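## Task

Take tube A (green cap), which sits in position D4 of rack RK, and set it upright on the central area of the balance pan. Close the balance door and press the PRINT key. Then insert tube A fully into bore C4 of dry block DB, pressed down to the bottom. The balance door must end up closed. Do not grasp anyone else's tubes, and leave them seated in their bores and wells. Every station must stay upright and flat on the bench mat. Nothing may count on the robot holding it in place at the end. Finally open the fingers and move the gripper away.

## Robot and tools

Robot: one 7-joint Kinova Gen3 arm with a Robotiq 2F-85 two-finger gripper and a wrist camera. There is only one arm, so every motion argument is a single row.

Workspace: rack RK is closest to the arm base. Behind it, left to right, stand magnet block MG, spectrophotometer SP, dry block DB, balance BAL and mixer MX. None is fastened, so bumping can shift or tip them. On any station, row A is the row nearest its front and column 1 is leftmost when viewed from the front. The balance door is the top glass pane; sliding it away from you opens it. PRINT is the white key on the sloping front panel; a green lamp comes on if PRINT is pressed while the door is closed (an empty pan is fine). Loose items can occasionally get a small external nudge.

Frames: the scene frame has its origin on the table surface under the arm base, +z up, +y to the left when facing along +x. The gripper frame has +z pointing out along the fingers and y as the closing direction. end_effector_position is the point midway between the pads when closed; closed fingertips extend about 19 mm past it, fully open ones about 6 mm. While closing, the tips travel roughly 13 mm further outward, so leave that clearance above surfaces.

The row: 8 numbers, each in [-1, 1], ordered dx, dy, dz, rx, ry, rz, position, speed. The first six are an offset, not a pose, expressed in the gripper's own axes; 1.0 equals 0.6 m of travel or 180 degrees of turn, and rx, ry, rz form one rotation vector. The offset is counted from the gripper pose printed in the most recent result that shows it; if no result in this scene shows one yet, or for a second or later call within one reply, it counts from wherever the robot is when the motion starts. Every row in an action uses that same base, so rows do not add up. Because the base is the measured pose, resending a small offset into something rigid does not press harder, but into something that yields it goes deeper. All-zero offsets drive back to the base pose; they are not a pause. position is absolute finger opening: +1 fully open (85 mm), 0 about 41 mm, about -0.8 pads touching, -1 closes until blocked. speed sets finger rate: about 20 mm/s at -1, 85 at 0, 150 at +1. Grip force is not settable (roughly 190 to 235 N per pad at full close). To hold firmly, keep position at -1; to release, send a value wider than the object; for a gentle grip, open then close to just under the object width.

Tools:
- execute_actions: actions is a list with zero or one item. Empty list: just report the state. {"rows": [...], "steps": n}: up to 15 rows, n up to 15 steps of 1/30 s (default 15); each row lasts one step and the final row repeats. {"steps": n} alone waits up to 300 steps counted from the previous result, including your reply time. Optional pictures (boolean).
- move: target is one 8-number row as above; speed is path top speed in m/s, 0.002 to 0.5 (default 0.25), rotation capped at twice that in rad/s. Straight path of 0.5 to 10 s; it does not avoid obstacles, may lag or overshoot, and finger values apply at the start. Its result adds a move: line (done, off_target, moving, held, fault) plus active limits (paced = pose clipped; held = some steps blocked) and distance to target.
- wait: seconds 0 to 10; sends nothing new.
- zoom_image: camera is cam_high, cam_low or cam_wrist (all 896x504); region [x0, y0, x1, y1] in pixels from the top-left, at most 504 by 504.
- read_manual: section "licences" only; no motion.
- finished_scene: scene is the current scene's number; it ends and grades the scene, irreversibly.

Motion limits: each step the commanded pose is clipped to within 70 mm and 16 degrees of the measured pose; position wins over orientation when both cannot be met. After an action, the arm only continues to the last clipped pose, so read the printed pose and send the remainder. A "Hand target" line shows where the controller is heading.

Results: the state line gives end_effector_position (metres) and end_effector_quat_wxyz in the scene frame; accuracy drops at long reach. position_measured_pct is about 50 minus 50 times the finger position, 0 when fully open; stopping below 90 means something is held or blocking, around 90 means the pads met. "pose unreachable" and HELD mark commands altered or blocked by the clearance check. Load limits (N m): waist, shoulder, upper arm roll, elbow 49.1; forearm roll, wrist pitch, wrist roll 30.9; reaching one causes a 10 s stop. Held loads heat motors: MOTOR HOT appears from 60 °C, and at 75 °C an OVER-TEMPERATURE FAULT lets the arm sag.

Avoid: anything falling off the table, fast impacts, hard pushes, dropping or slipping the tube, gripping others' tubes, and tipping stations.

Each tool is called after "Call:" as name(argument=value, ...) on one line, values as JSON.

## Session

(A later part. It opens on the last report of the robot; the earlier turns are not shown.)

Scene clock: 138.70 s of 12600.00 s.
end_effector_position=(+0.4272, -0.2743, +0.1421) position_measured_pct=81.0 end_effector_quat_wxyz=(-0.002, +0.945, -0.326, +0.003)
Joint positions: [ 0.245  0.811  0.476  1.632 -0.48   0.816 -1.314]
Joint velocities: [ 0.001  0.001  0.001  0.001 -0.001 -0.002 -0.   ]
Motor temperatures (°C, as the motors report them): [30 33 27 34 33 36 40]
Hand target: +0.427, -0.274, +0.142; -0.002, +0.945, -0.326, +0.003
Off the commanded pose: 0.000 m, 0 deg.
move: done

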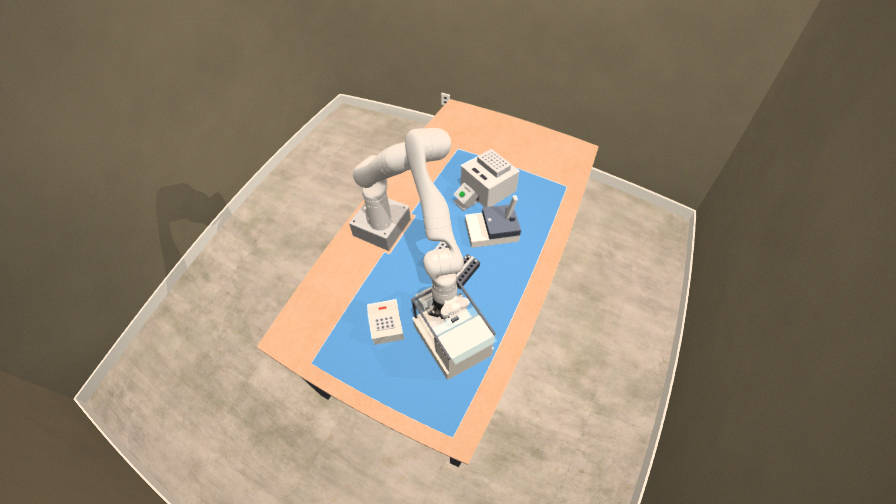

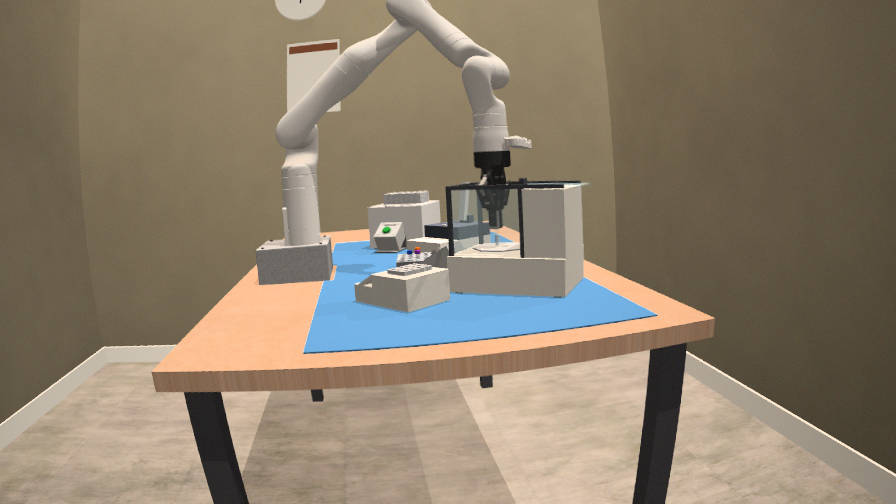

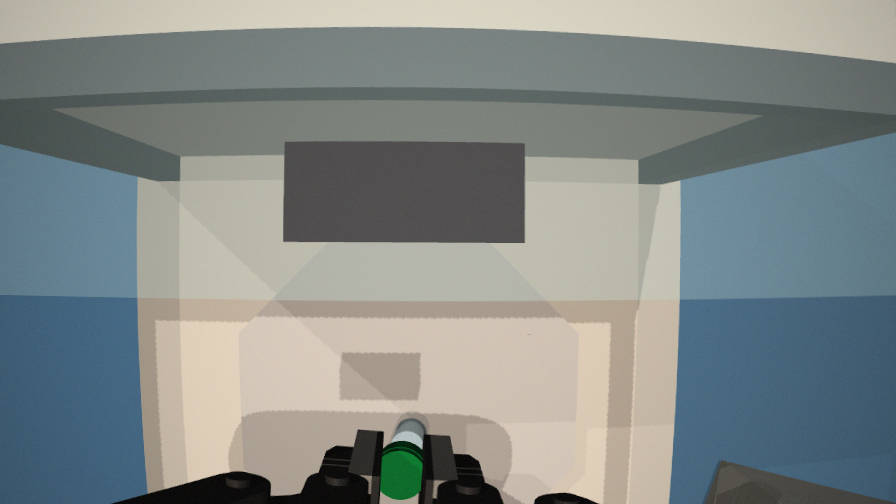

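Call:
move(target=[0,0,0.003,0,0,0,-0.68,0.2], speed=0.005)

Call:
move(target=[0,0,0,0,0,0,-0.3,-0.3])

Call:
move(target=[0,0,-0.22,0,0,0,-0.3,0], speed=0.12)

Scene clock: 143.73 s of 12600.00 s.
end_effector_position=(+0.4274, -0.2745, +0.1407) position_measured_pct=81.0 end_effector_quat_wxyz=(-0.002, +0.945, -0.326, +0.003)
Joint positions: [ 0.246  0.813  0.475  1.632 -0.481  0.813 -1.313]
Joint velocities: [ 0.    -0.    -0.     0.    -0.    -0.002  0.   ]
Motor temperatures (°C, as the motors report them): [30 34 27 34 33 36 40]
Hand target: +0.427, -0.274, +0.140; -0.002, +0.945, -0.326, +0.003
Off the commanded pose: 0.000 m, 0 deg.
move: done

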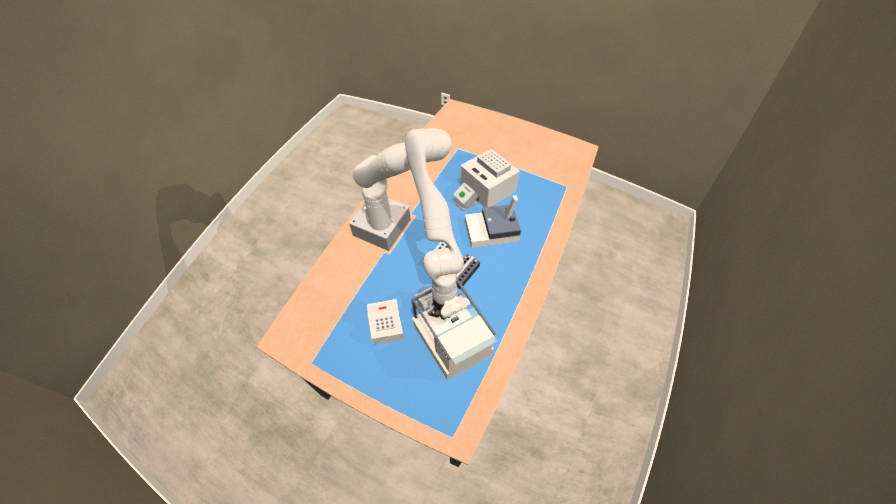

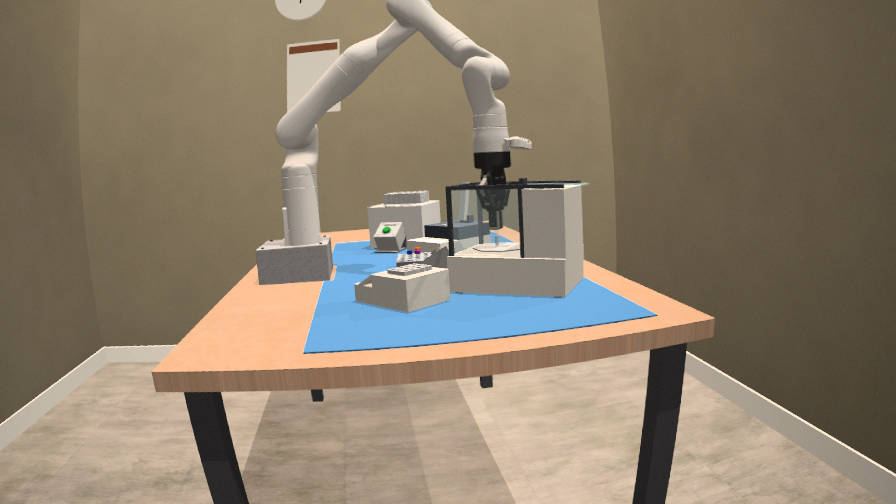

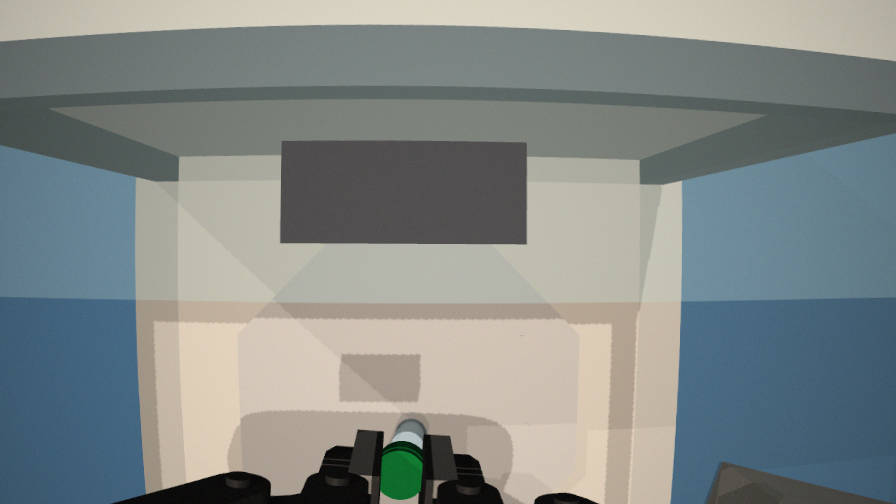

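Scene clock: 144.33 s of 12600.00 s.
end_effector_position=(+0.4274, -0.2745, +0.1407) position_measured_pct=65.1 end_effector_quat_wxyz=(-0.002, +0.945, -0.326, +0.003)
Joint positions: [ 0.246  0.813  0.475  1.632 -0.481  0.813 -1.313]
Joint velocities: [-0.     0.     0.    -0.001 -0.001  0.001 -0.001]
Motor temperatures (°C, as the motors report them): [30 34 27 34 33 36 40]
Hand target: +0.427, -0.274, +0.141; -0.002, +0.945, -0.326, +0.003
Off the commanded pose: 0.000 m, 0 deg.
move: done

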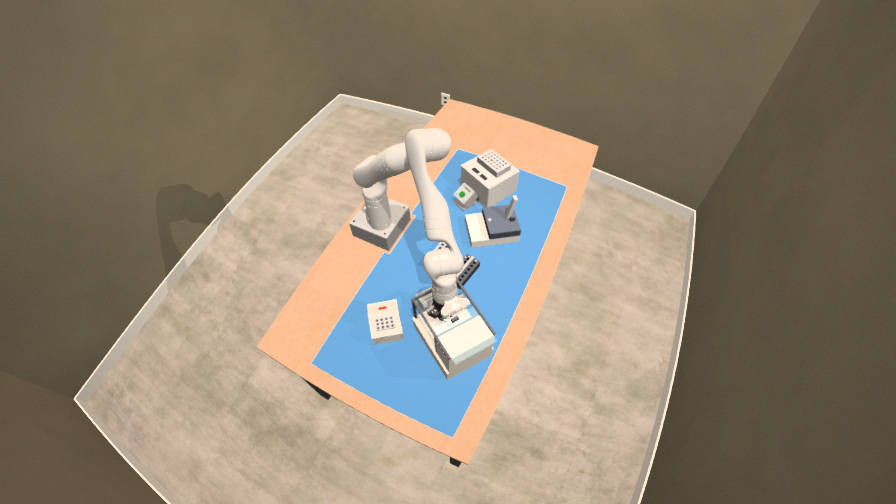

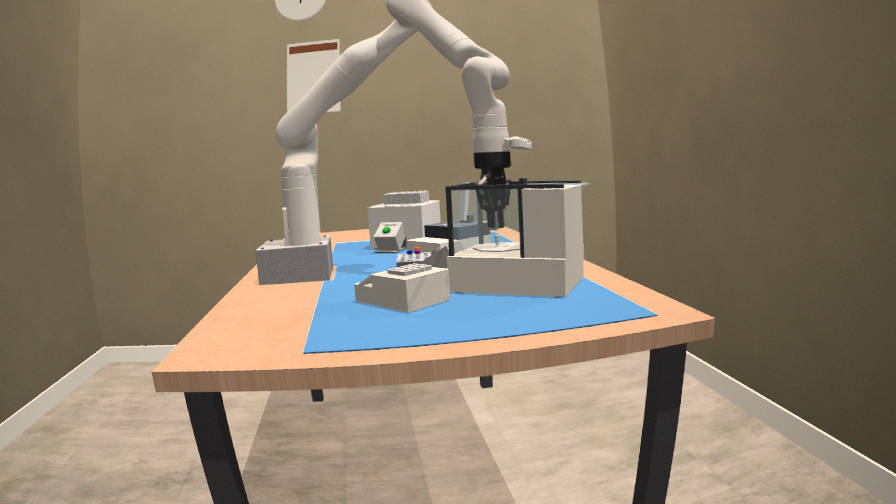

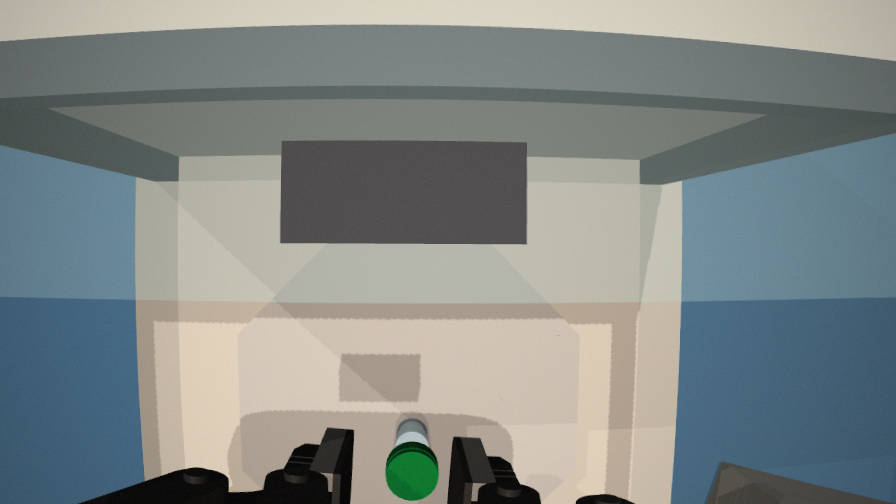

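Scene clock: 145.87 s of 12600.00 s.
end_effector_position=(+0.4263, -0.2744, +0.2724) position_measured_pct=65.1 end_effector_quat_wxyz=(-0.002, +0.945, -0.326, +0.003)
Joint positions: [ 0.192  0.628  0.572  1.494 -0.366  1.125 -1.407]
Joint velocities: [-0.001 -0.002  0.001 -0.003  0.     0.001 -0.001]
Motor temperatures (°C, as the motors report them): [30 34 27 34 33 36 40]
Hand target: +0.426, -0.274, +0.273; -0.002, +0.945, -0.326, +0.003
Off the commanded pose: 0.000 m, 0 deg.
move: done

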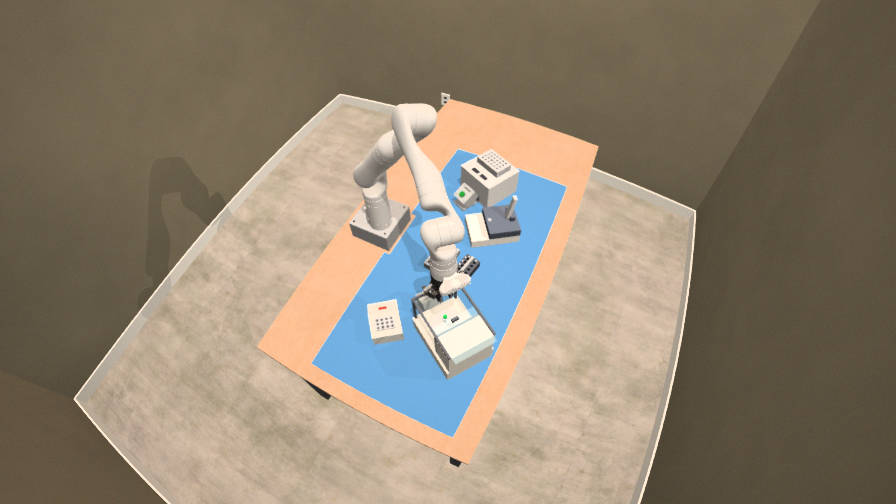

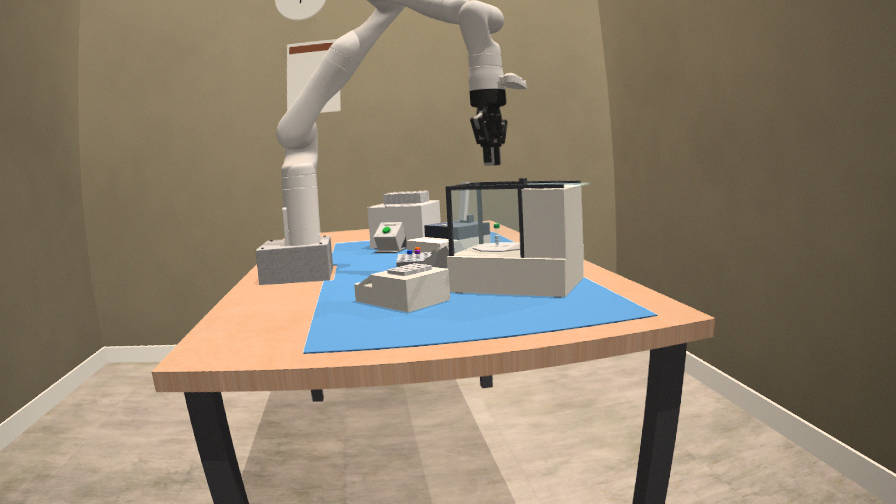

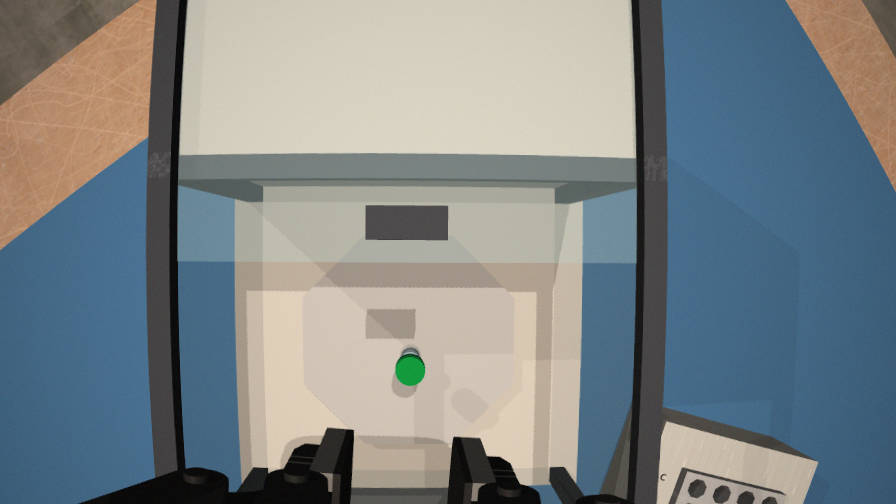

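Call:
move(target=[0.097,-0.0025,0.03,0,0,0,0.1,0.5], speed=0.12)

Scene clock: 150.67 s of 12600.00 s.
end_effector_position=(+0.4734, -0.3088, +0.2552) position_measured_pct=45.2 end_effector_quat_wxyz=(-0.002, +0.945, -0.326, +0.003)
Joint positions: [ 0.264  0.771  0.547  1.28  -0.406  1.196 -1.411]
Joint velocities: [ 0.004  0.008 -0.001 -0.005 -0.     0.003 -0.   ]
Motor temperatures (°C, as the motors report them): [30 34 27 34 33 36 40]
Hand target: +0.473, -0.309, +0.255; -0.002, +0.945, -0.326, +0.003
Off the commanded pose: 0.001 m, 0 deg.
move: done

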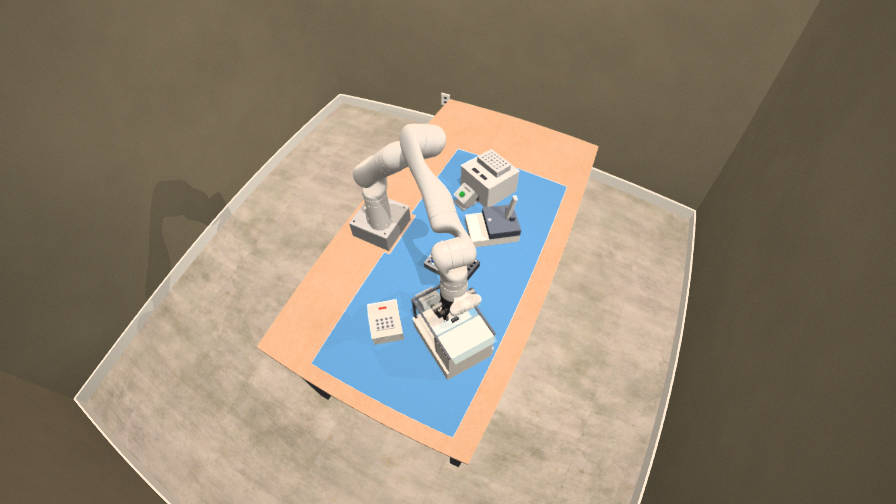

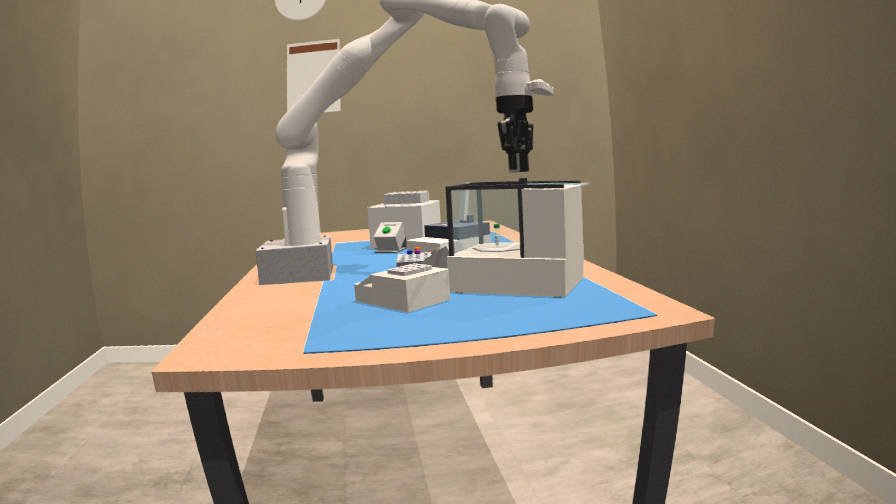

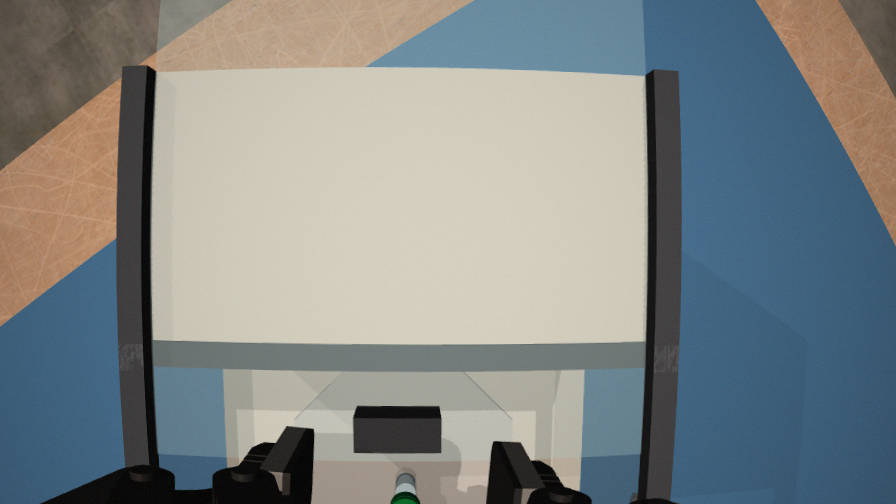

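Call:
move(target=[0,-0.006,0.035,0,0,0,0.1,0.5], speed=0.05)

Call:
move(target=[0,0,0,0,0,0,-0.38,0.3])

Scene clock: 157.13 s of 12600.00 s.
end_effector_position=(+0.4758, -0.3060, +0.2344) position_measured_pct=45.2 end_effector_quat_wxyz=(-0.002, +0.945, -0.326, +0.003)
Joint positions: [ 0.26   0.794  0.537  1.308 -0.418  1.147 -1.407]
Joint velocities: [-0.     0.002 -0.001  0.002 -0.002 -0.001  0.   ]
Motor temperatures (°C, as the motors report them): [30 34 27 34 33 36 40]
Hand target: +0.476, -0.306, +0.234; -0.002, +0.945, -0.326, +0.003
Off the commanded pose: 0.000 m, 0 deg.
move: done

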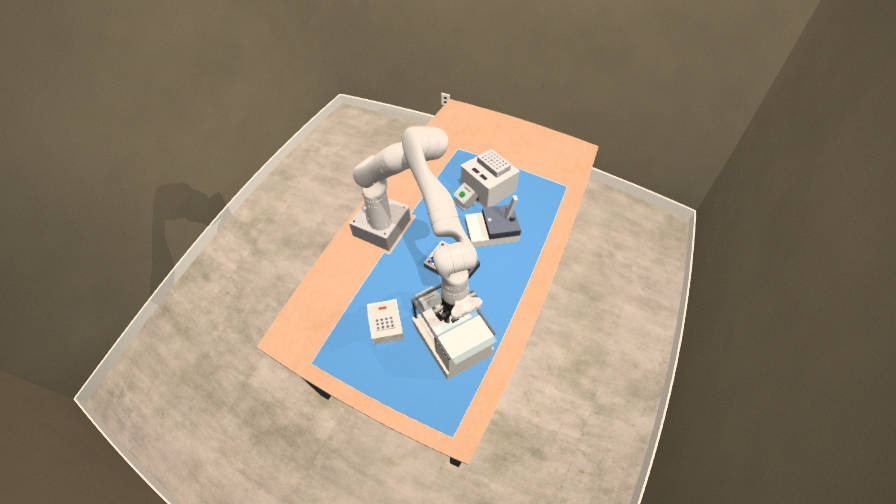

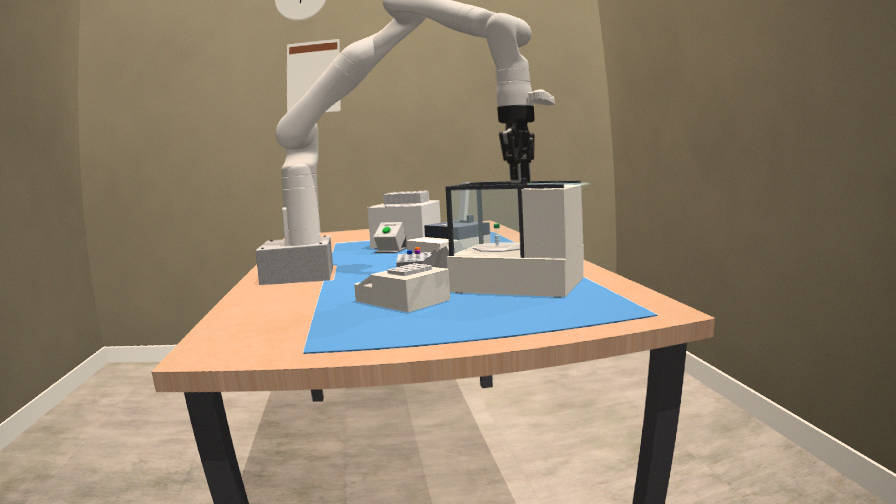

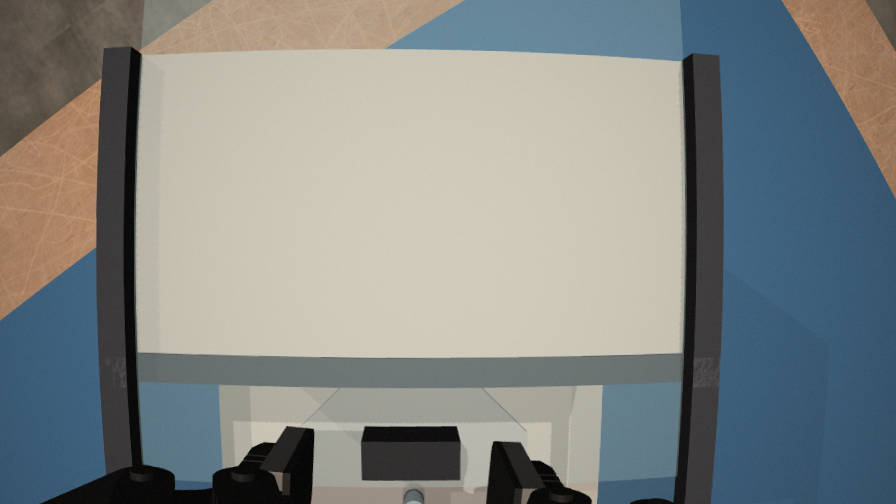

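Scene clock: 157.63 s of 12600.00 s.
end_effector_position=(+0.4748, -0.3074, +0.2347) position_measured_pct=67.5 end_effector_quat_wxyz=(-0.001, +0.945, -0.327, +0.003)
Joint positions: [ 0.261  0.793  0.539  1.308 -0.416  1.147 -1.407]
Joint velocities: [ 0.001 -0.     0.001  0.    -0.    -0.001 -0.001]
Motor temperatures (°C, as the motors report them): [30 34 27 34 33 36 40]
Hand target: +0.476, -0.306, +0.234; -0.002, +0.945, -0.326, +0.003
Off the commanded pose: 0.002 m, 0 deg.
move: done

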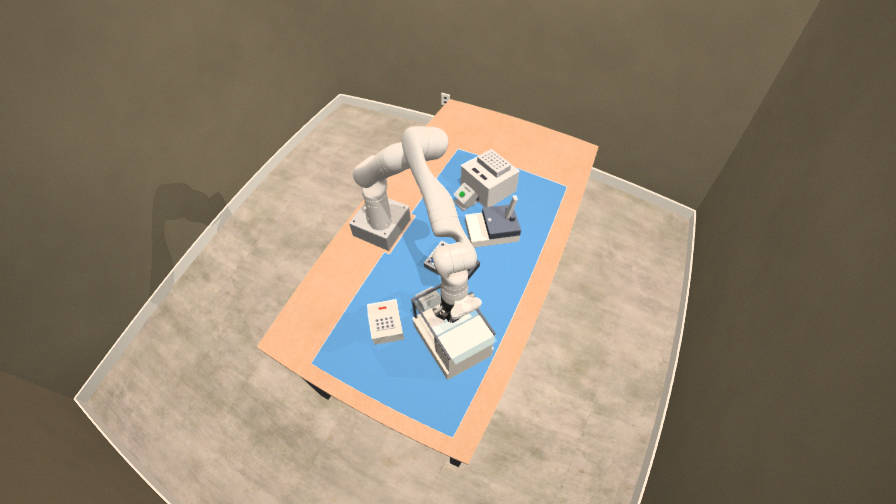

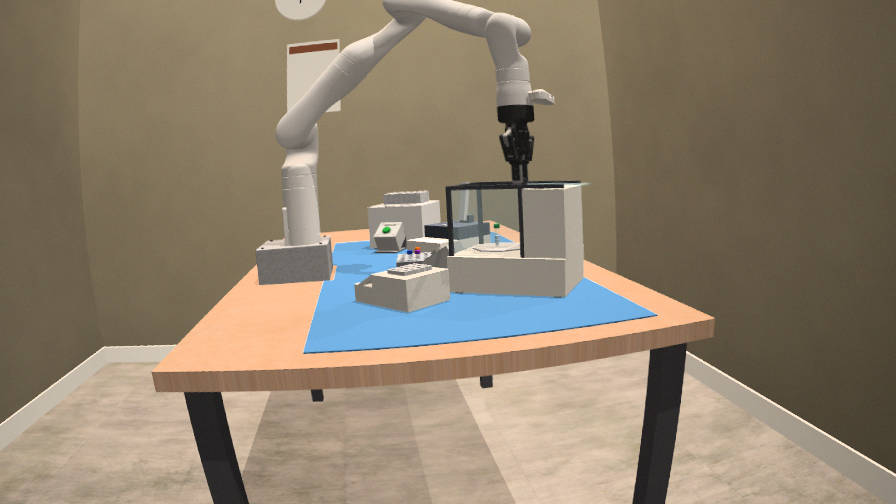

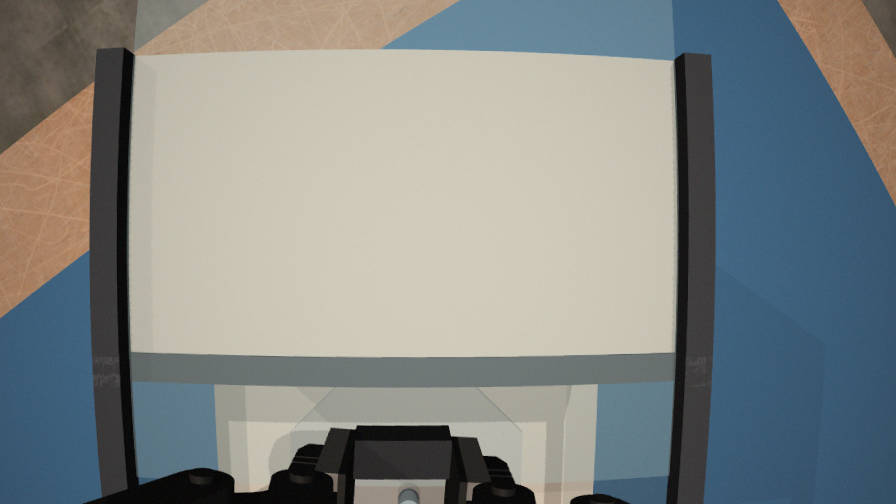

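Call:
move(target=[-0.191,0.0143,0,0,0,0,-0.38,0.3], speed=0.05)

Scene clock: 169.37 s of 12600.00 s.
end_effector_position=(+0.3825, -0.2462, +0.2343) position_measured_pct=67.5 end_effector_quat_wxyz=(+0.001, +0.945, -0.326, +0.007)
Joint positions: [ 0.148  0.567  0.567  1.75  -0.373  0.921 -1.373]
Joint velocities: [-0.006 -0.007  0.001  0.011  0.001 -0.016 -0.002]
Motor temperatures (°C, as the motors report them): [30 34 27 34 33 36 40]
Hand target: +0.379, -0.244, +0.234; -0.001, +0.945, -0.327, +0.003
Off the commanded pose: 0.004 m, 1 deg.
move: off_target

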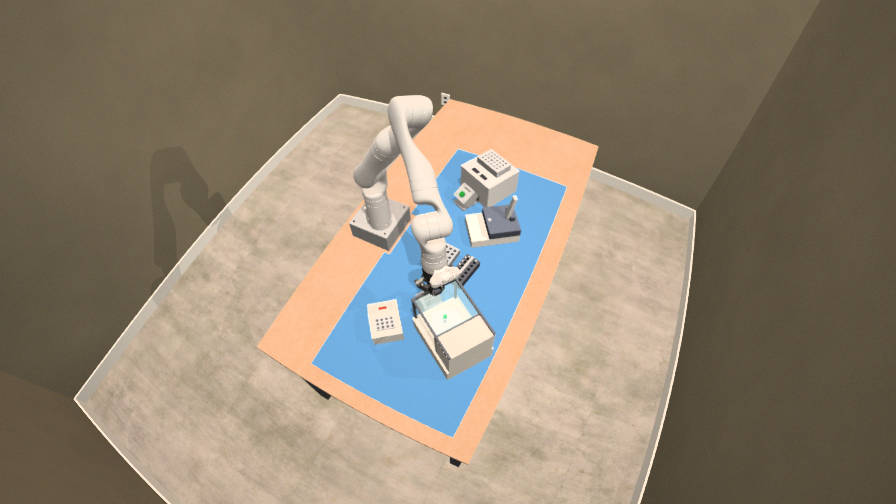

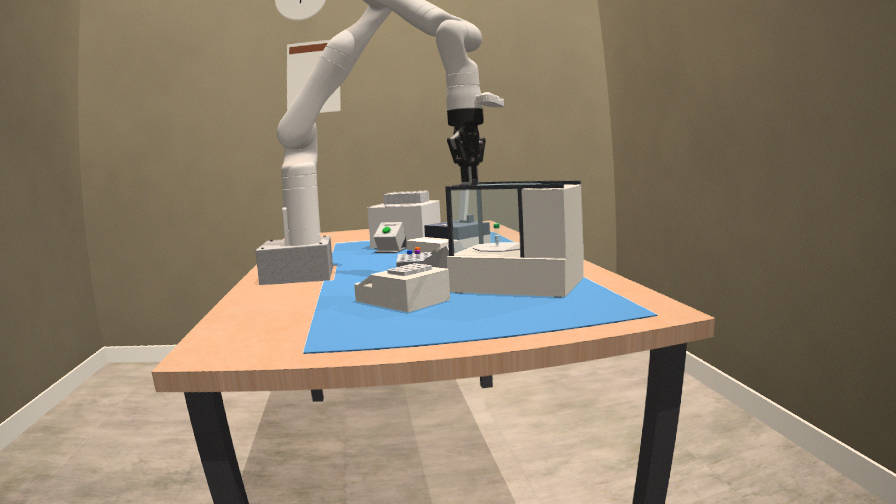

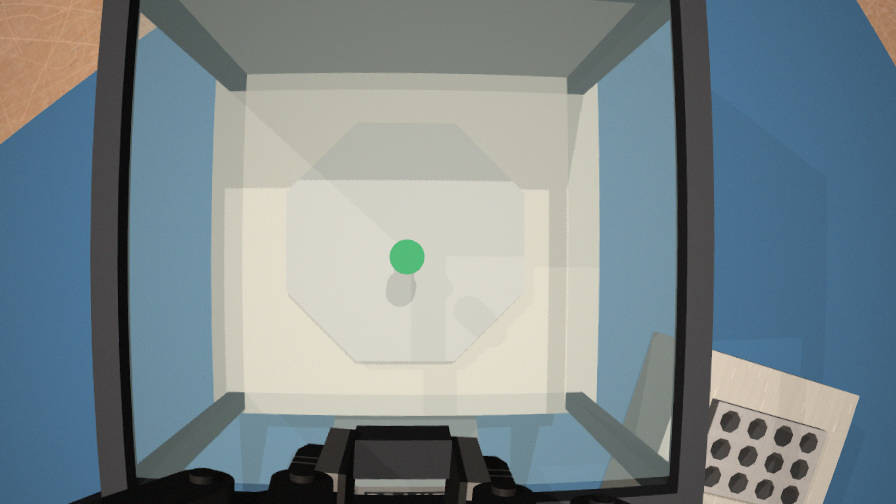

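Call:
move(target=[-0.008,0.001,0,0,0,0,-0.38,0.3], speed=0.02)

Scene clock: 175.13 s of 12600.00 s.
end_effector_position=(+0.3822, -0.2461, +0.2343) position_measured_pct=67.5 end_effector_quat_wxyz=(+0.003, +0.946, -0.325, +0.012)
Joint positions: [ 0.144  0.561  0.567  1.761 -0.372  0.905 -1.372]
Joint velocities: [-0.001 -0.001 -0.     0.002  0.002 -0.002 -0.001]
Motor temperatures (°C, as the motors report them): [30 34 27 34 33 36 40]
Hand target: +0.378, -0.244, +0.234; +0.001, +0.945, -0.326, +0.007
Off the commanded pose: 0.004 m, 1 deg.
move: off_target

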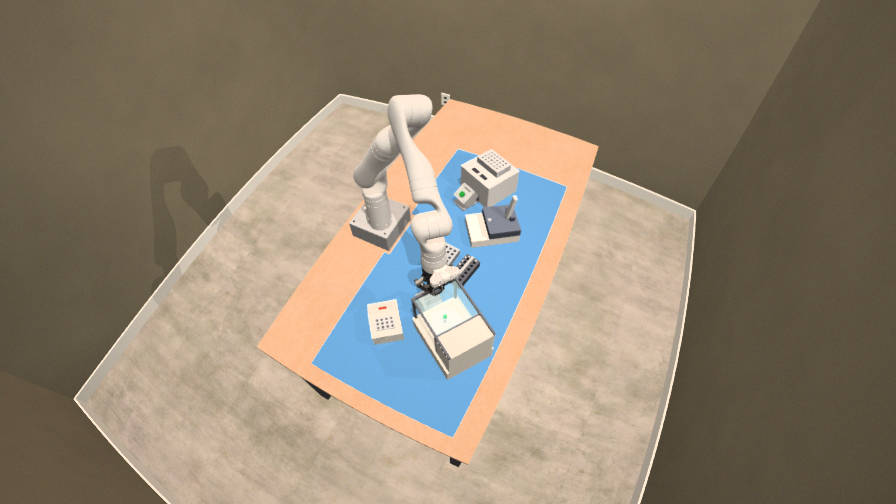

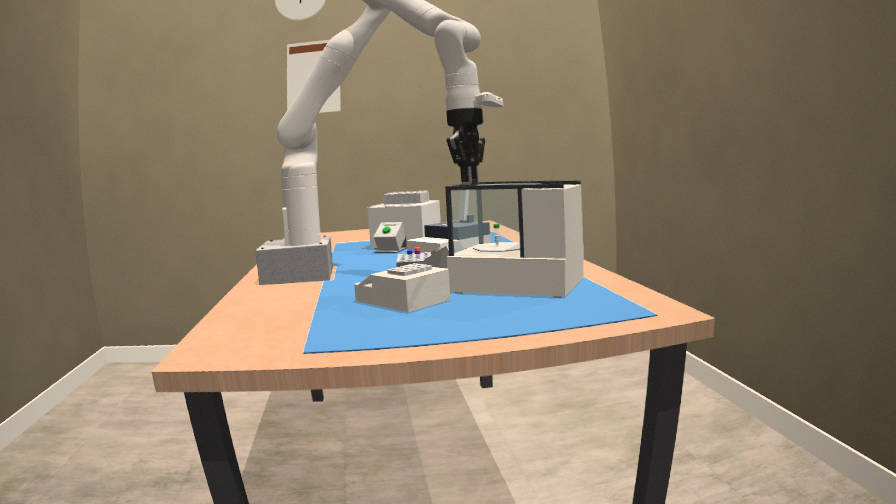

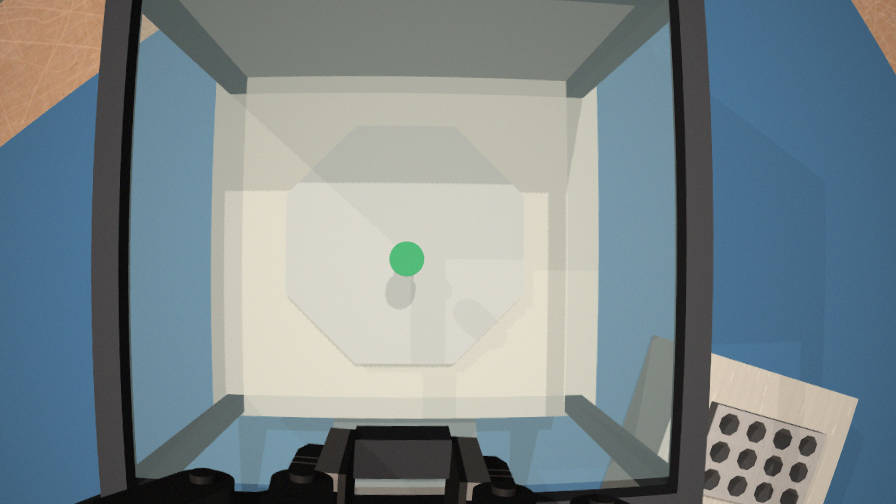

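Call:
move(target=[0,0,0,0,0,0,0.1,0.3])

Call:
move(target=[-0.06,0,-0.14,-0.006,0.004,0,-0.8,0.5], speed=0.2)

Scene clock: 181.63 s of 12600.00 s.
end_effector_position=(+0.3822, -0.2461, +0.2343) position_measured_pct=45.2 end_effector_quat_wxyz=(+0.003, +0.946, -0.325, +0.012)
Joint positions: [ 0.144  0.561  0.568  1.761 -0.372  0.905 -1.372]
Joint velocities: [ 0.     0.     0.001 -0.    -0.001  0.    -0.   ]
Motor temperatures (°C, as the motors report them): [30 34 27 34 33 36 40]
Hand target: +0.382, -0.246, +0.234; +0.003, +0.946, -0.325, +0.012
Off the commanded pose: 0.000 m, 0 deg.
move: done

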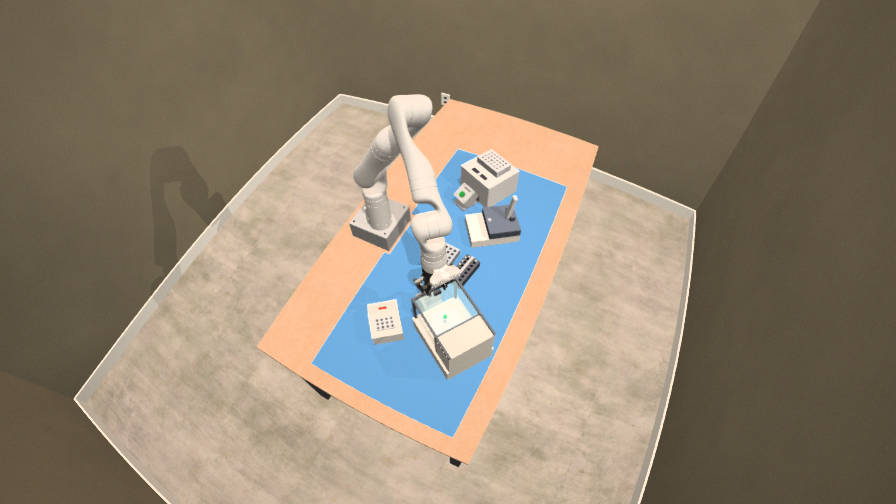

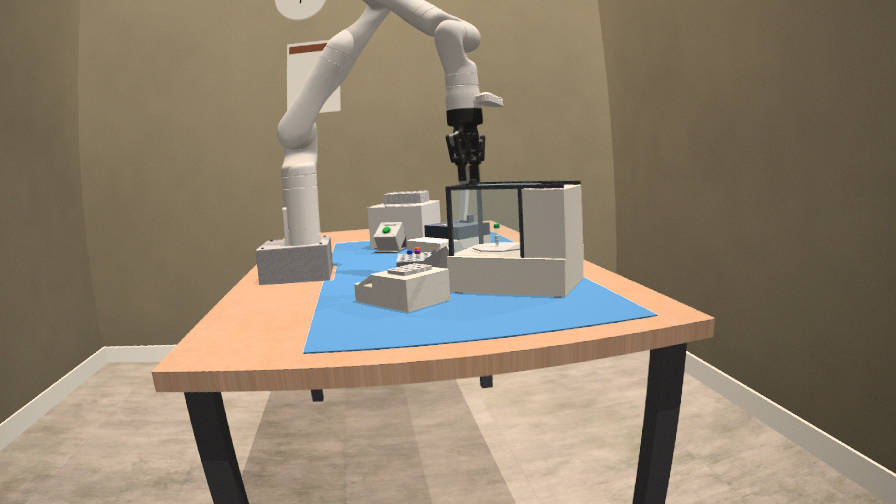

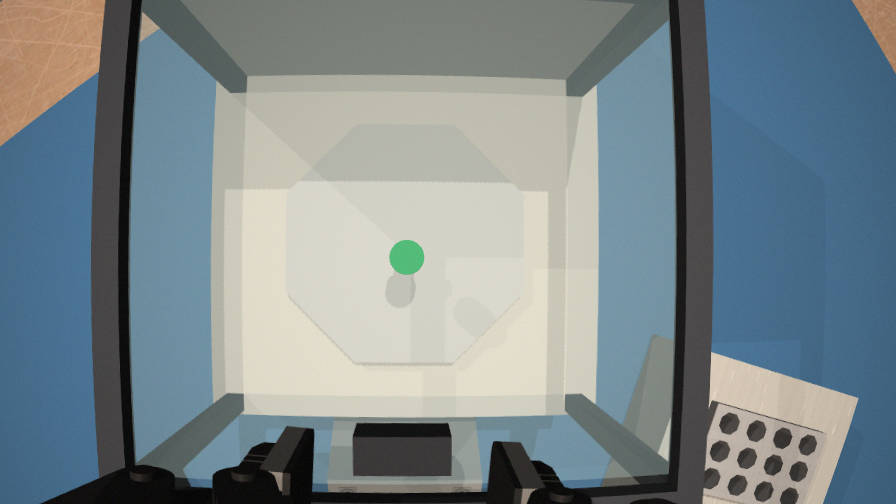

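Scene clock: 182.67 s of 12600.00 s.
end_effector_position=(+0.3517, -0.2229, +0.3170) position_measured_pct=89.7 end_effector_quat_wxyz=(+0.014, +0.945, -0.325, +0.014)
Joint positions: [ 0.017  0.36   0.649  1.763 -0.224  1.064 -1.503]
Joint velocities: [-0.004 -0.005 -0.     0.     0.001  0.001 -0.001]
Motor temperatures (°C, as the motors report them): [30 34 27 34 33 36 40]
Hand target: +0.352, -0.223, +0.317; +0.014, +0.945, -0.325, +0.015
Off the commanded pose: 0.001 m, 0 deg.
move: done

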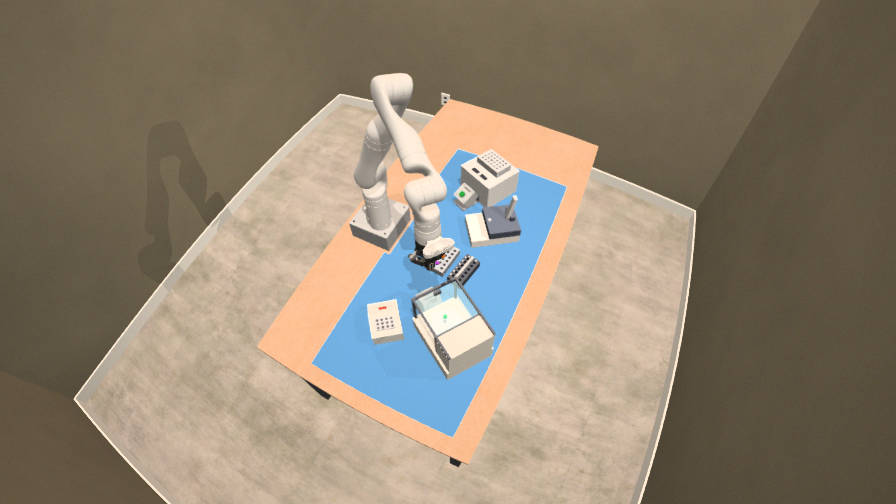

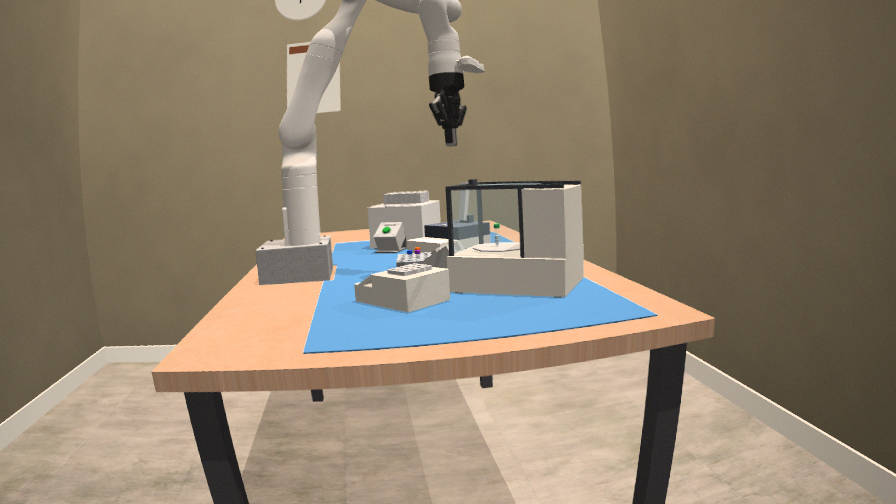

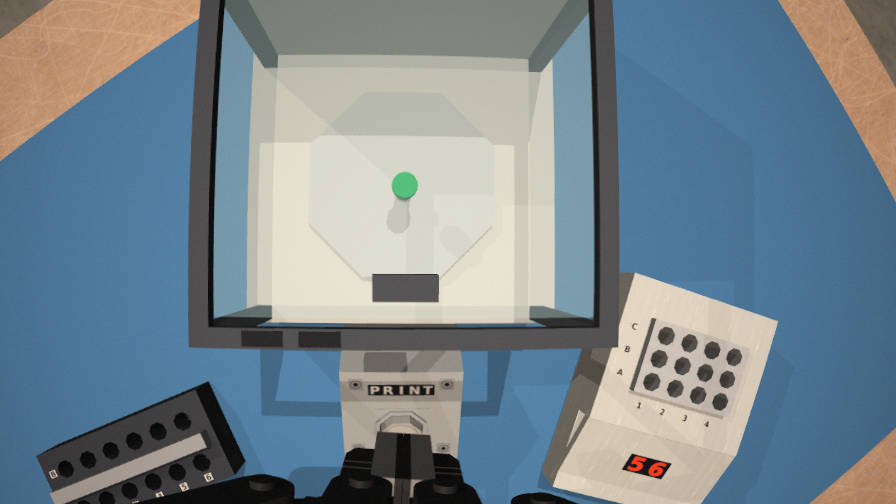

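Call:
move(target=[-0.13,0,0.1,0.0055,-0.0115,0,-0.8,0.5], speed=0.2)

Scene clock: 199.80 s of 12600.00 s.
end_effector_position=(+0.2912, -0.1775, +0.2541) position_measured_pct=89.7 end_effector_quat_wxyz=(-0.000, +0.946, -0.326, -0.000)
Joint positions: [-0.015  0.312  0.627  2.069 -0.244  0.835 -1.487]
Joint velocities: [-0.    -0.002  0.     0.003 -0.    -0.005  0.   ]
Motor temperatures (°C, as the motors report them): [30 34 27 34 33 36 40]
Hand target: +0.291, -0.177, +0.254; -0.000, +0.946, -0.326, +0.000
Off the commanded pose: 0.000 m, 0 deg.
move: done

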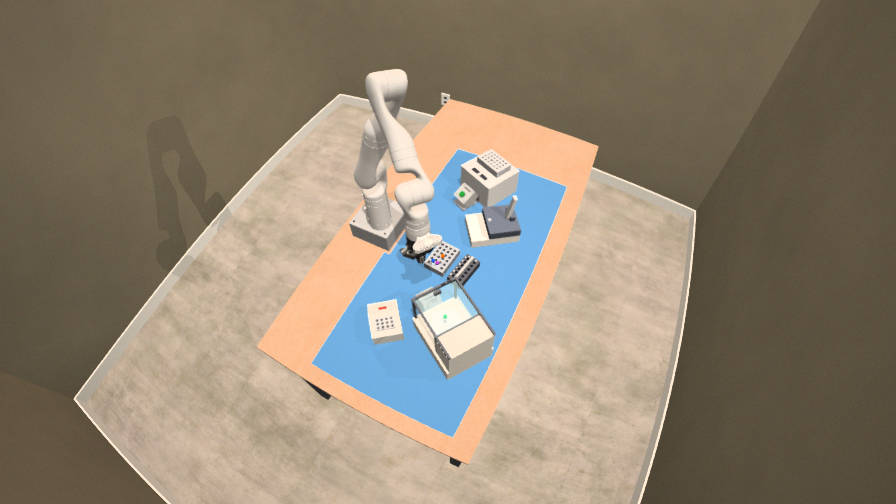

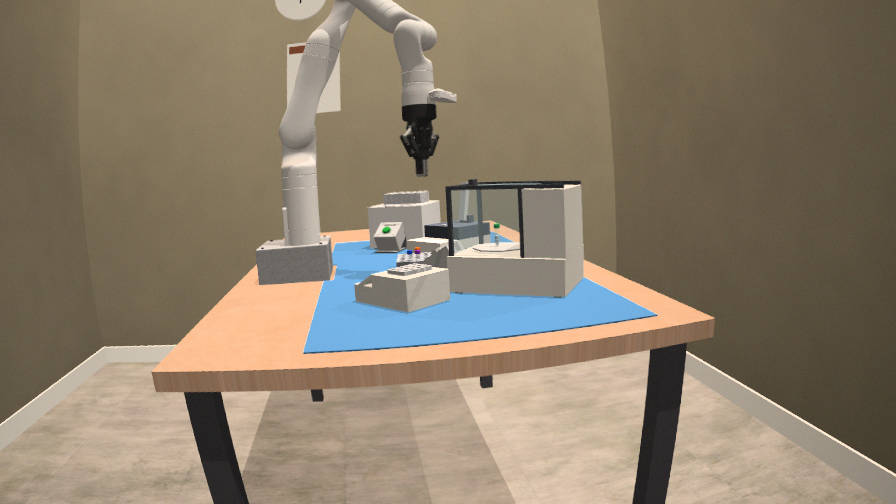

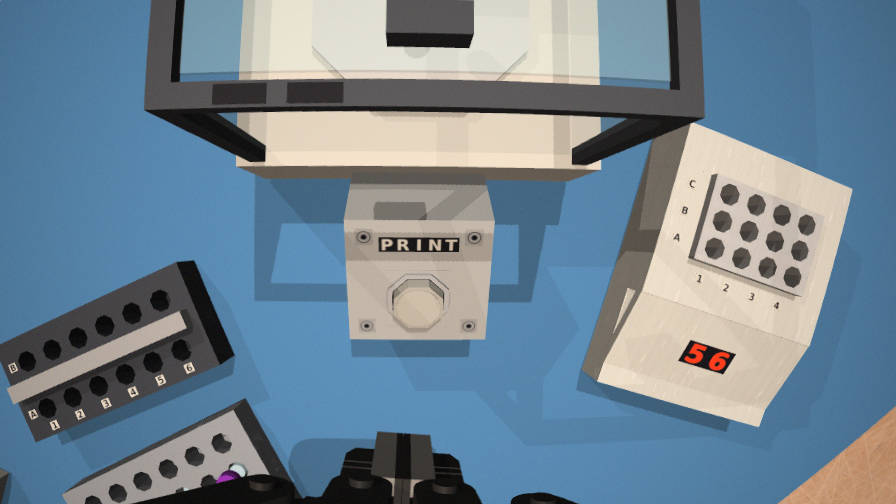

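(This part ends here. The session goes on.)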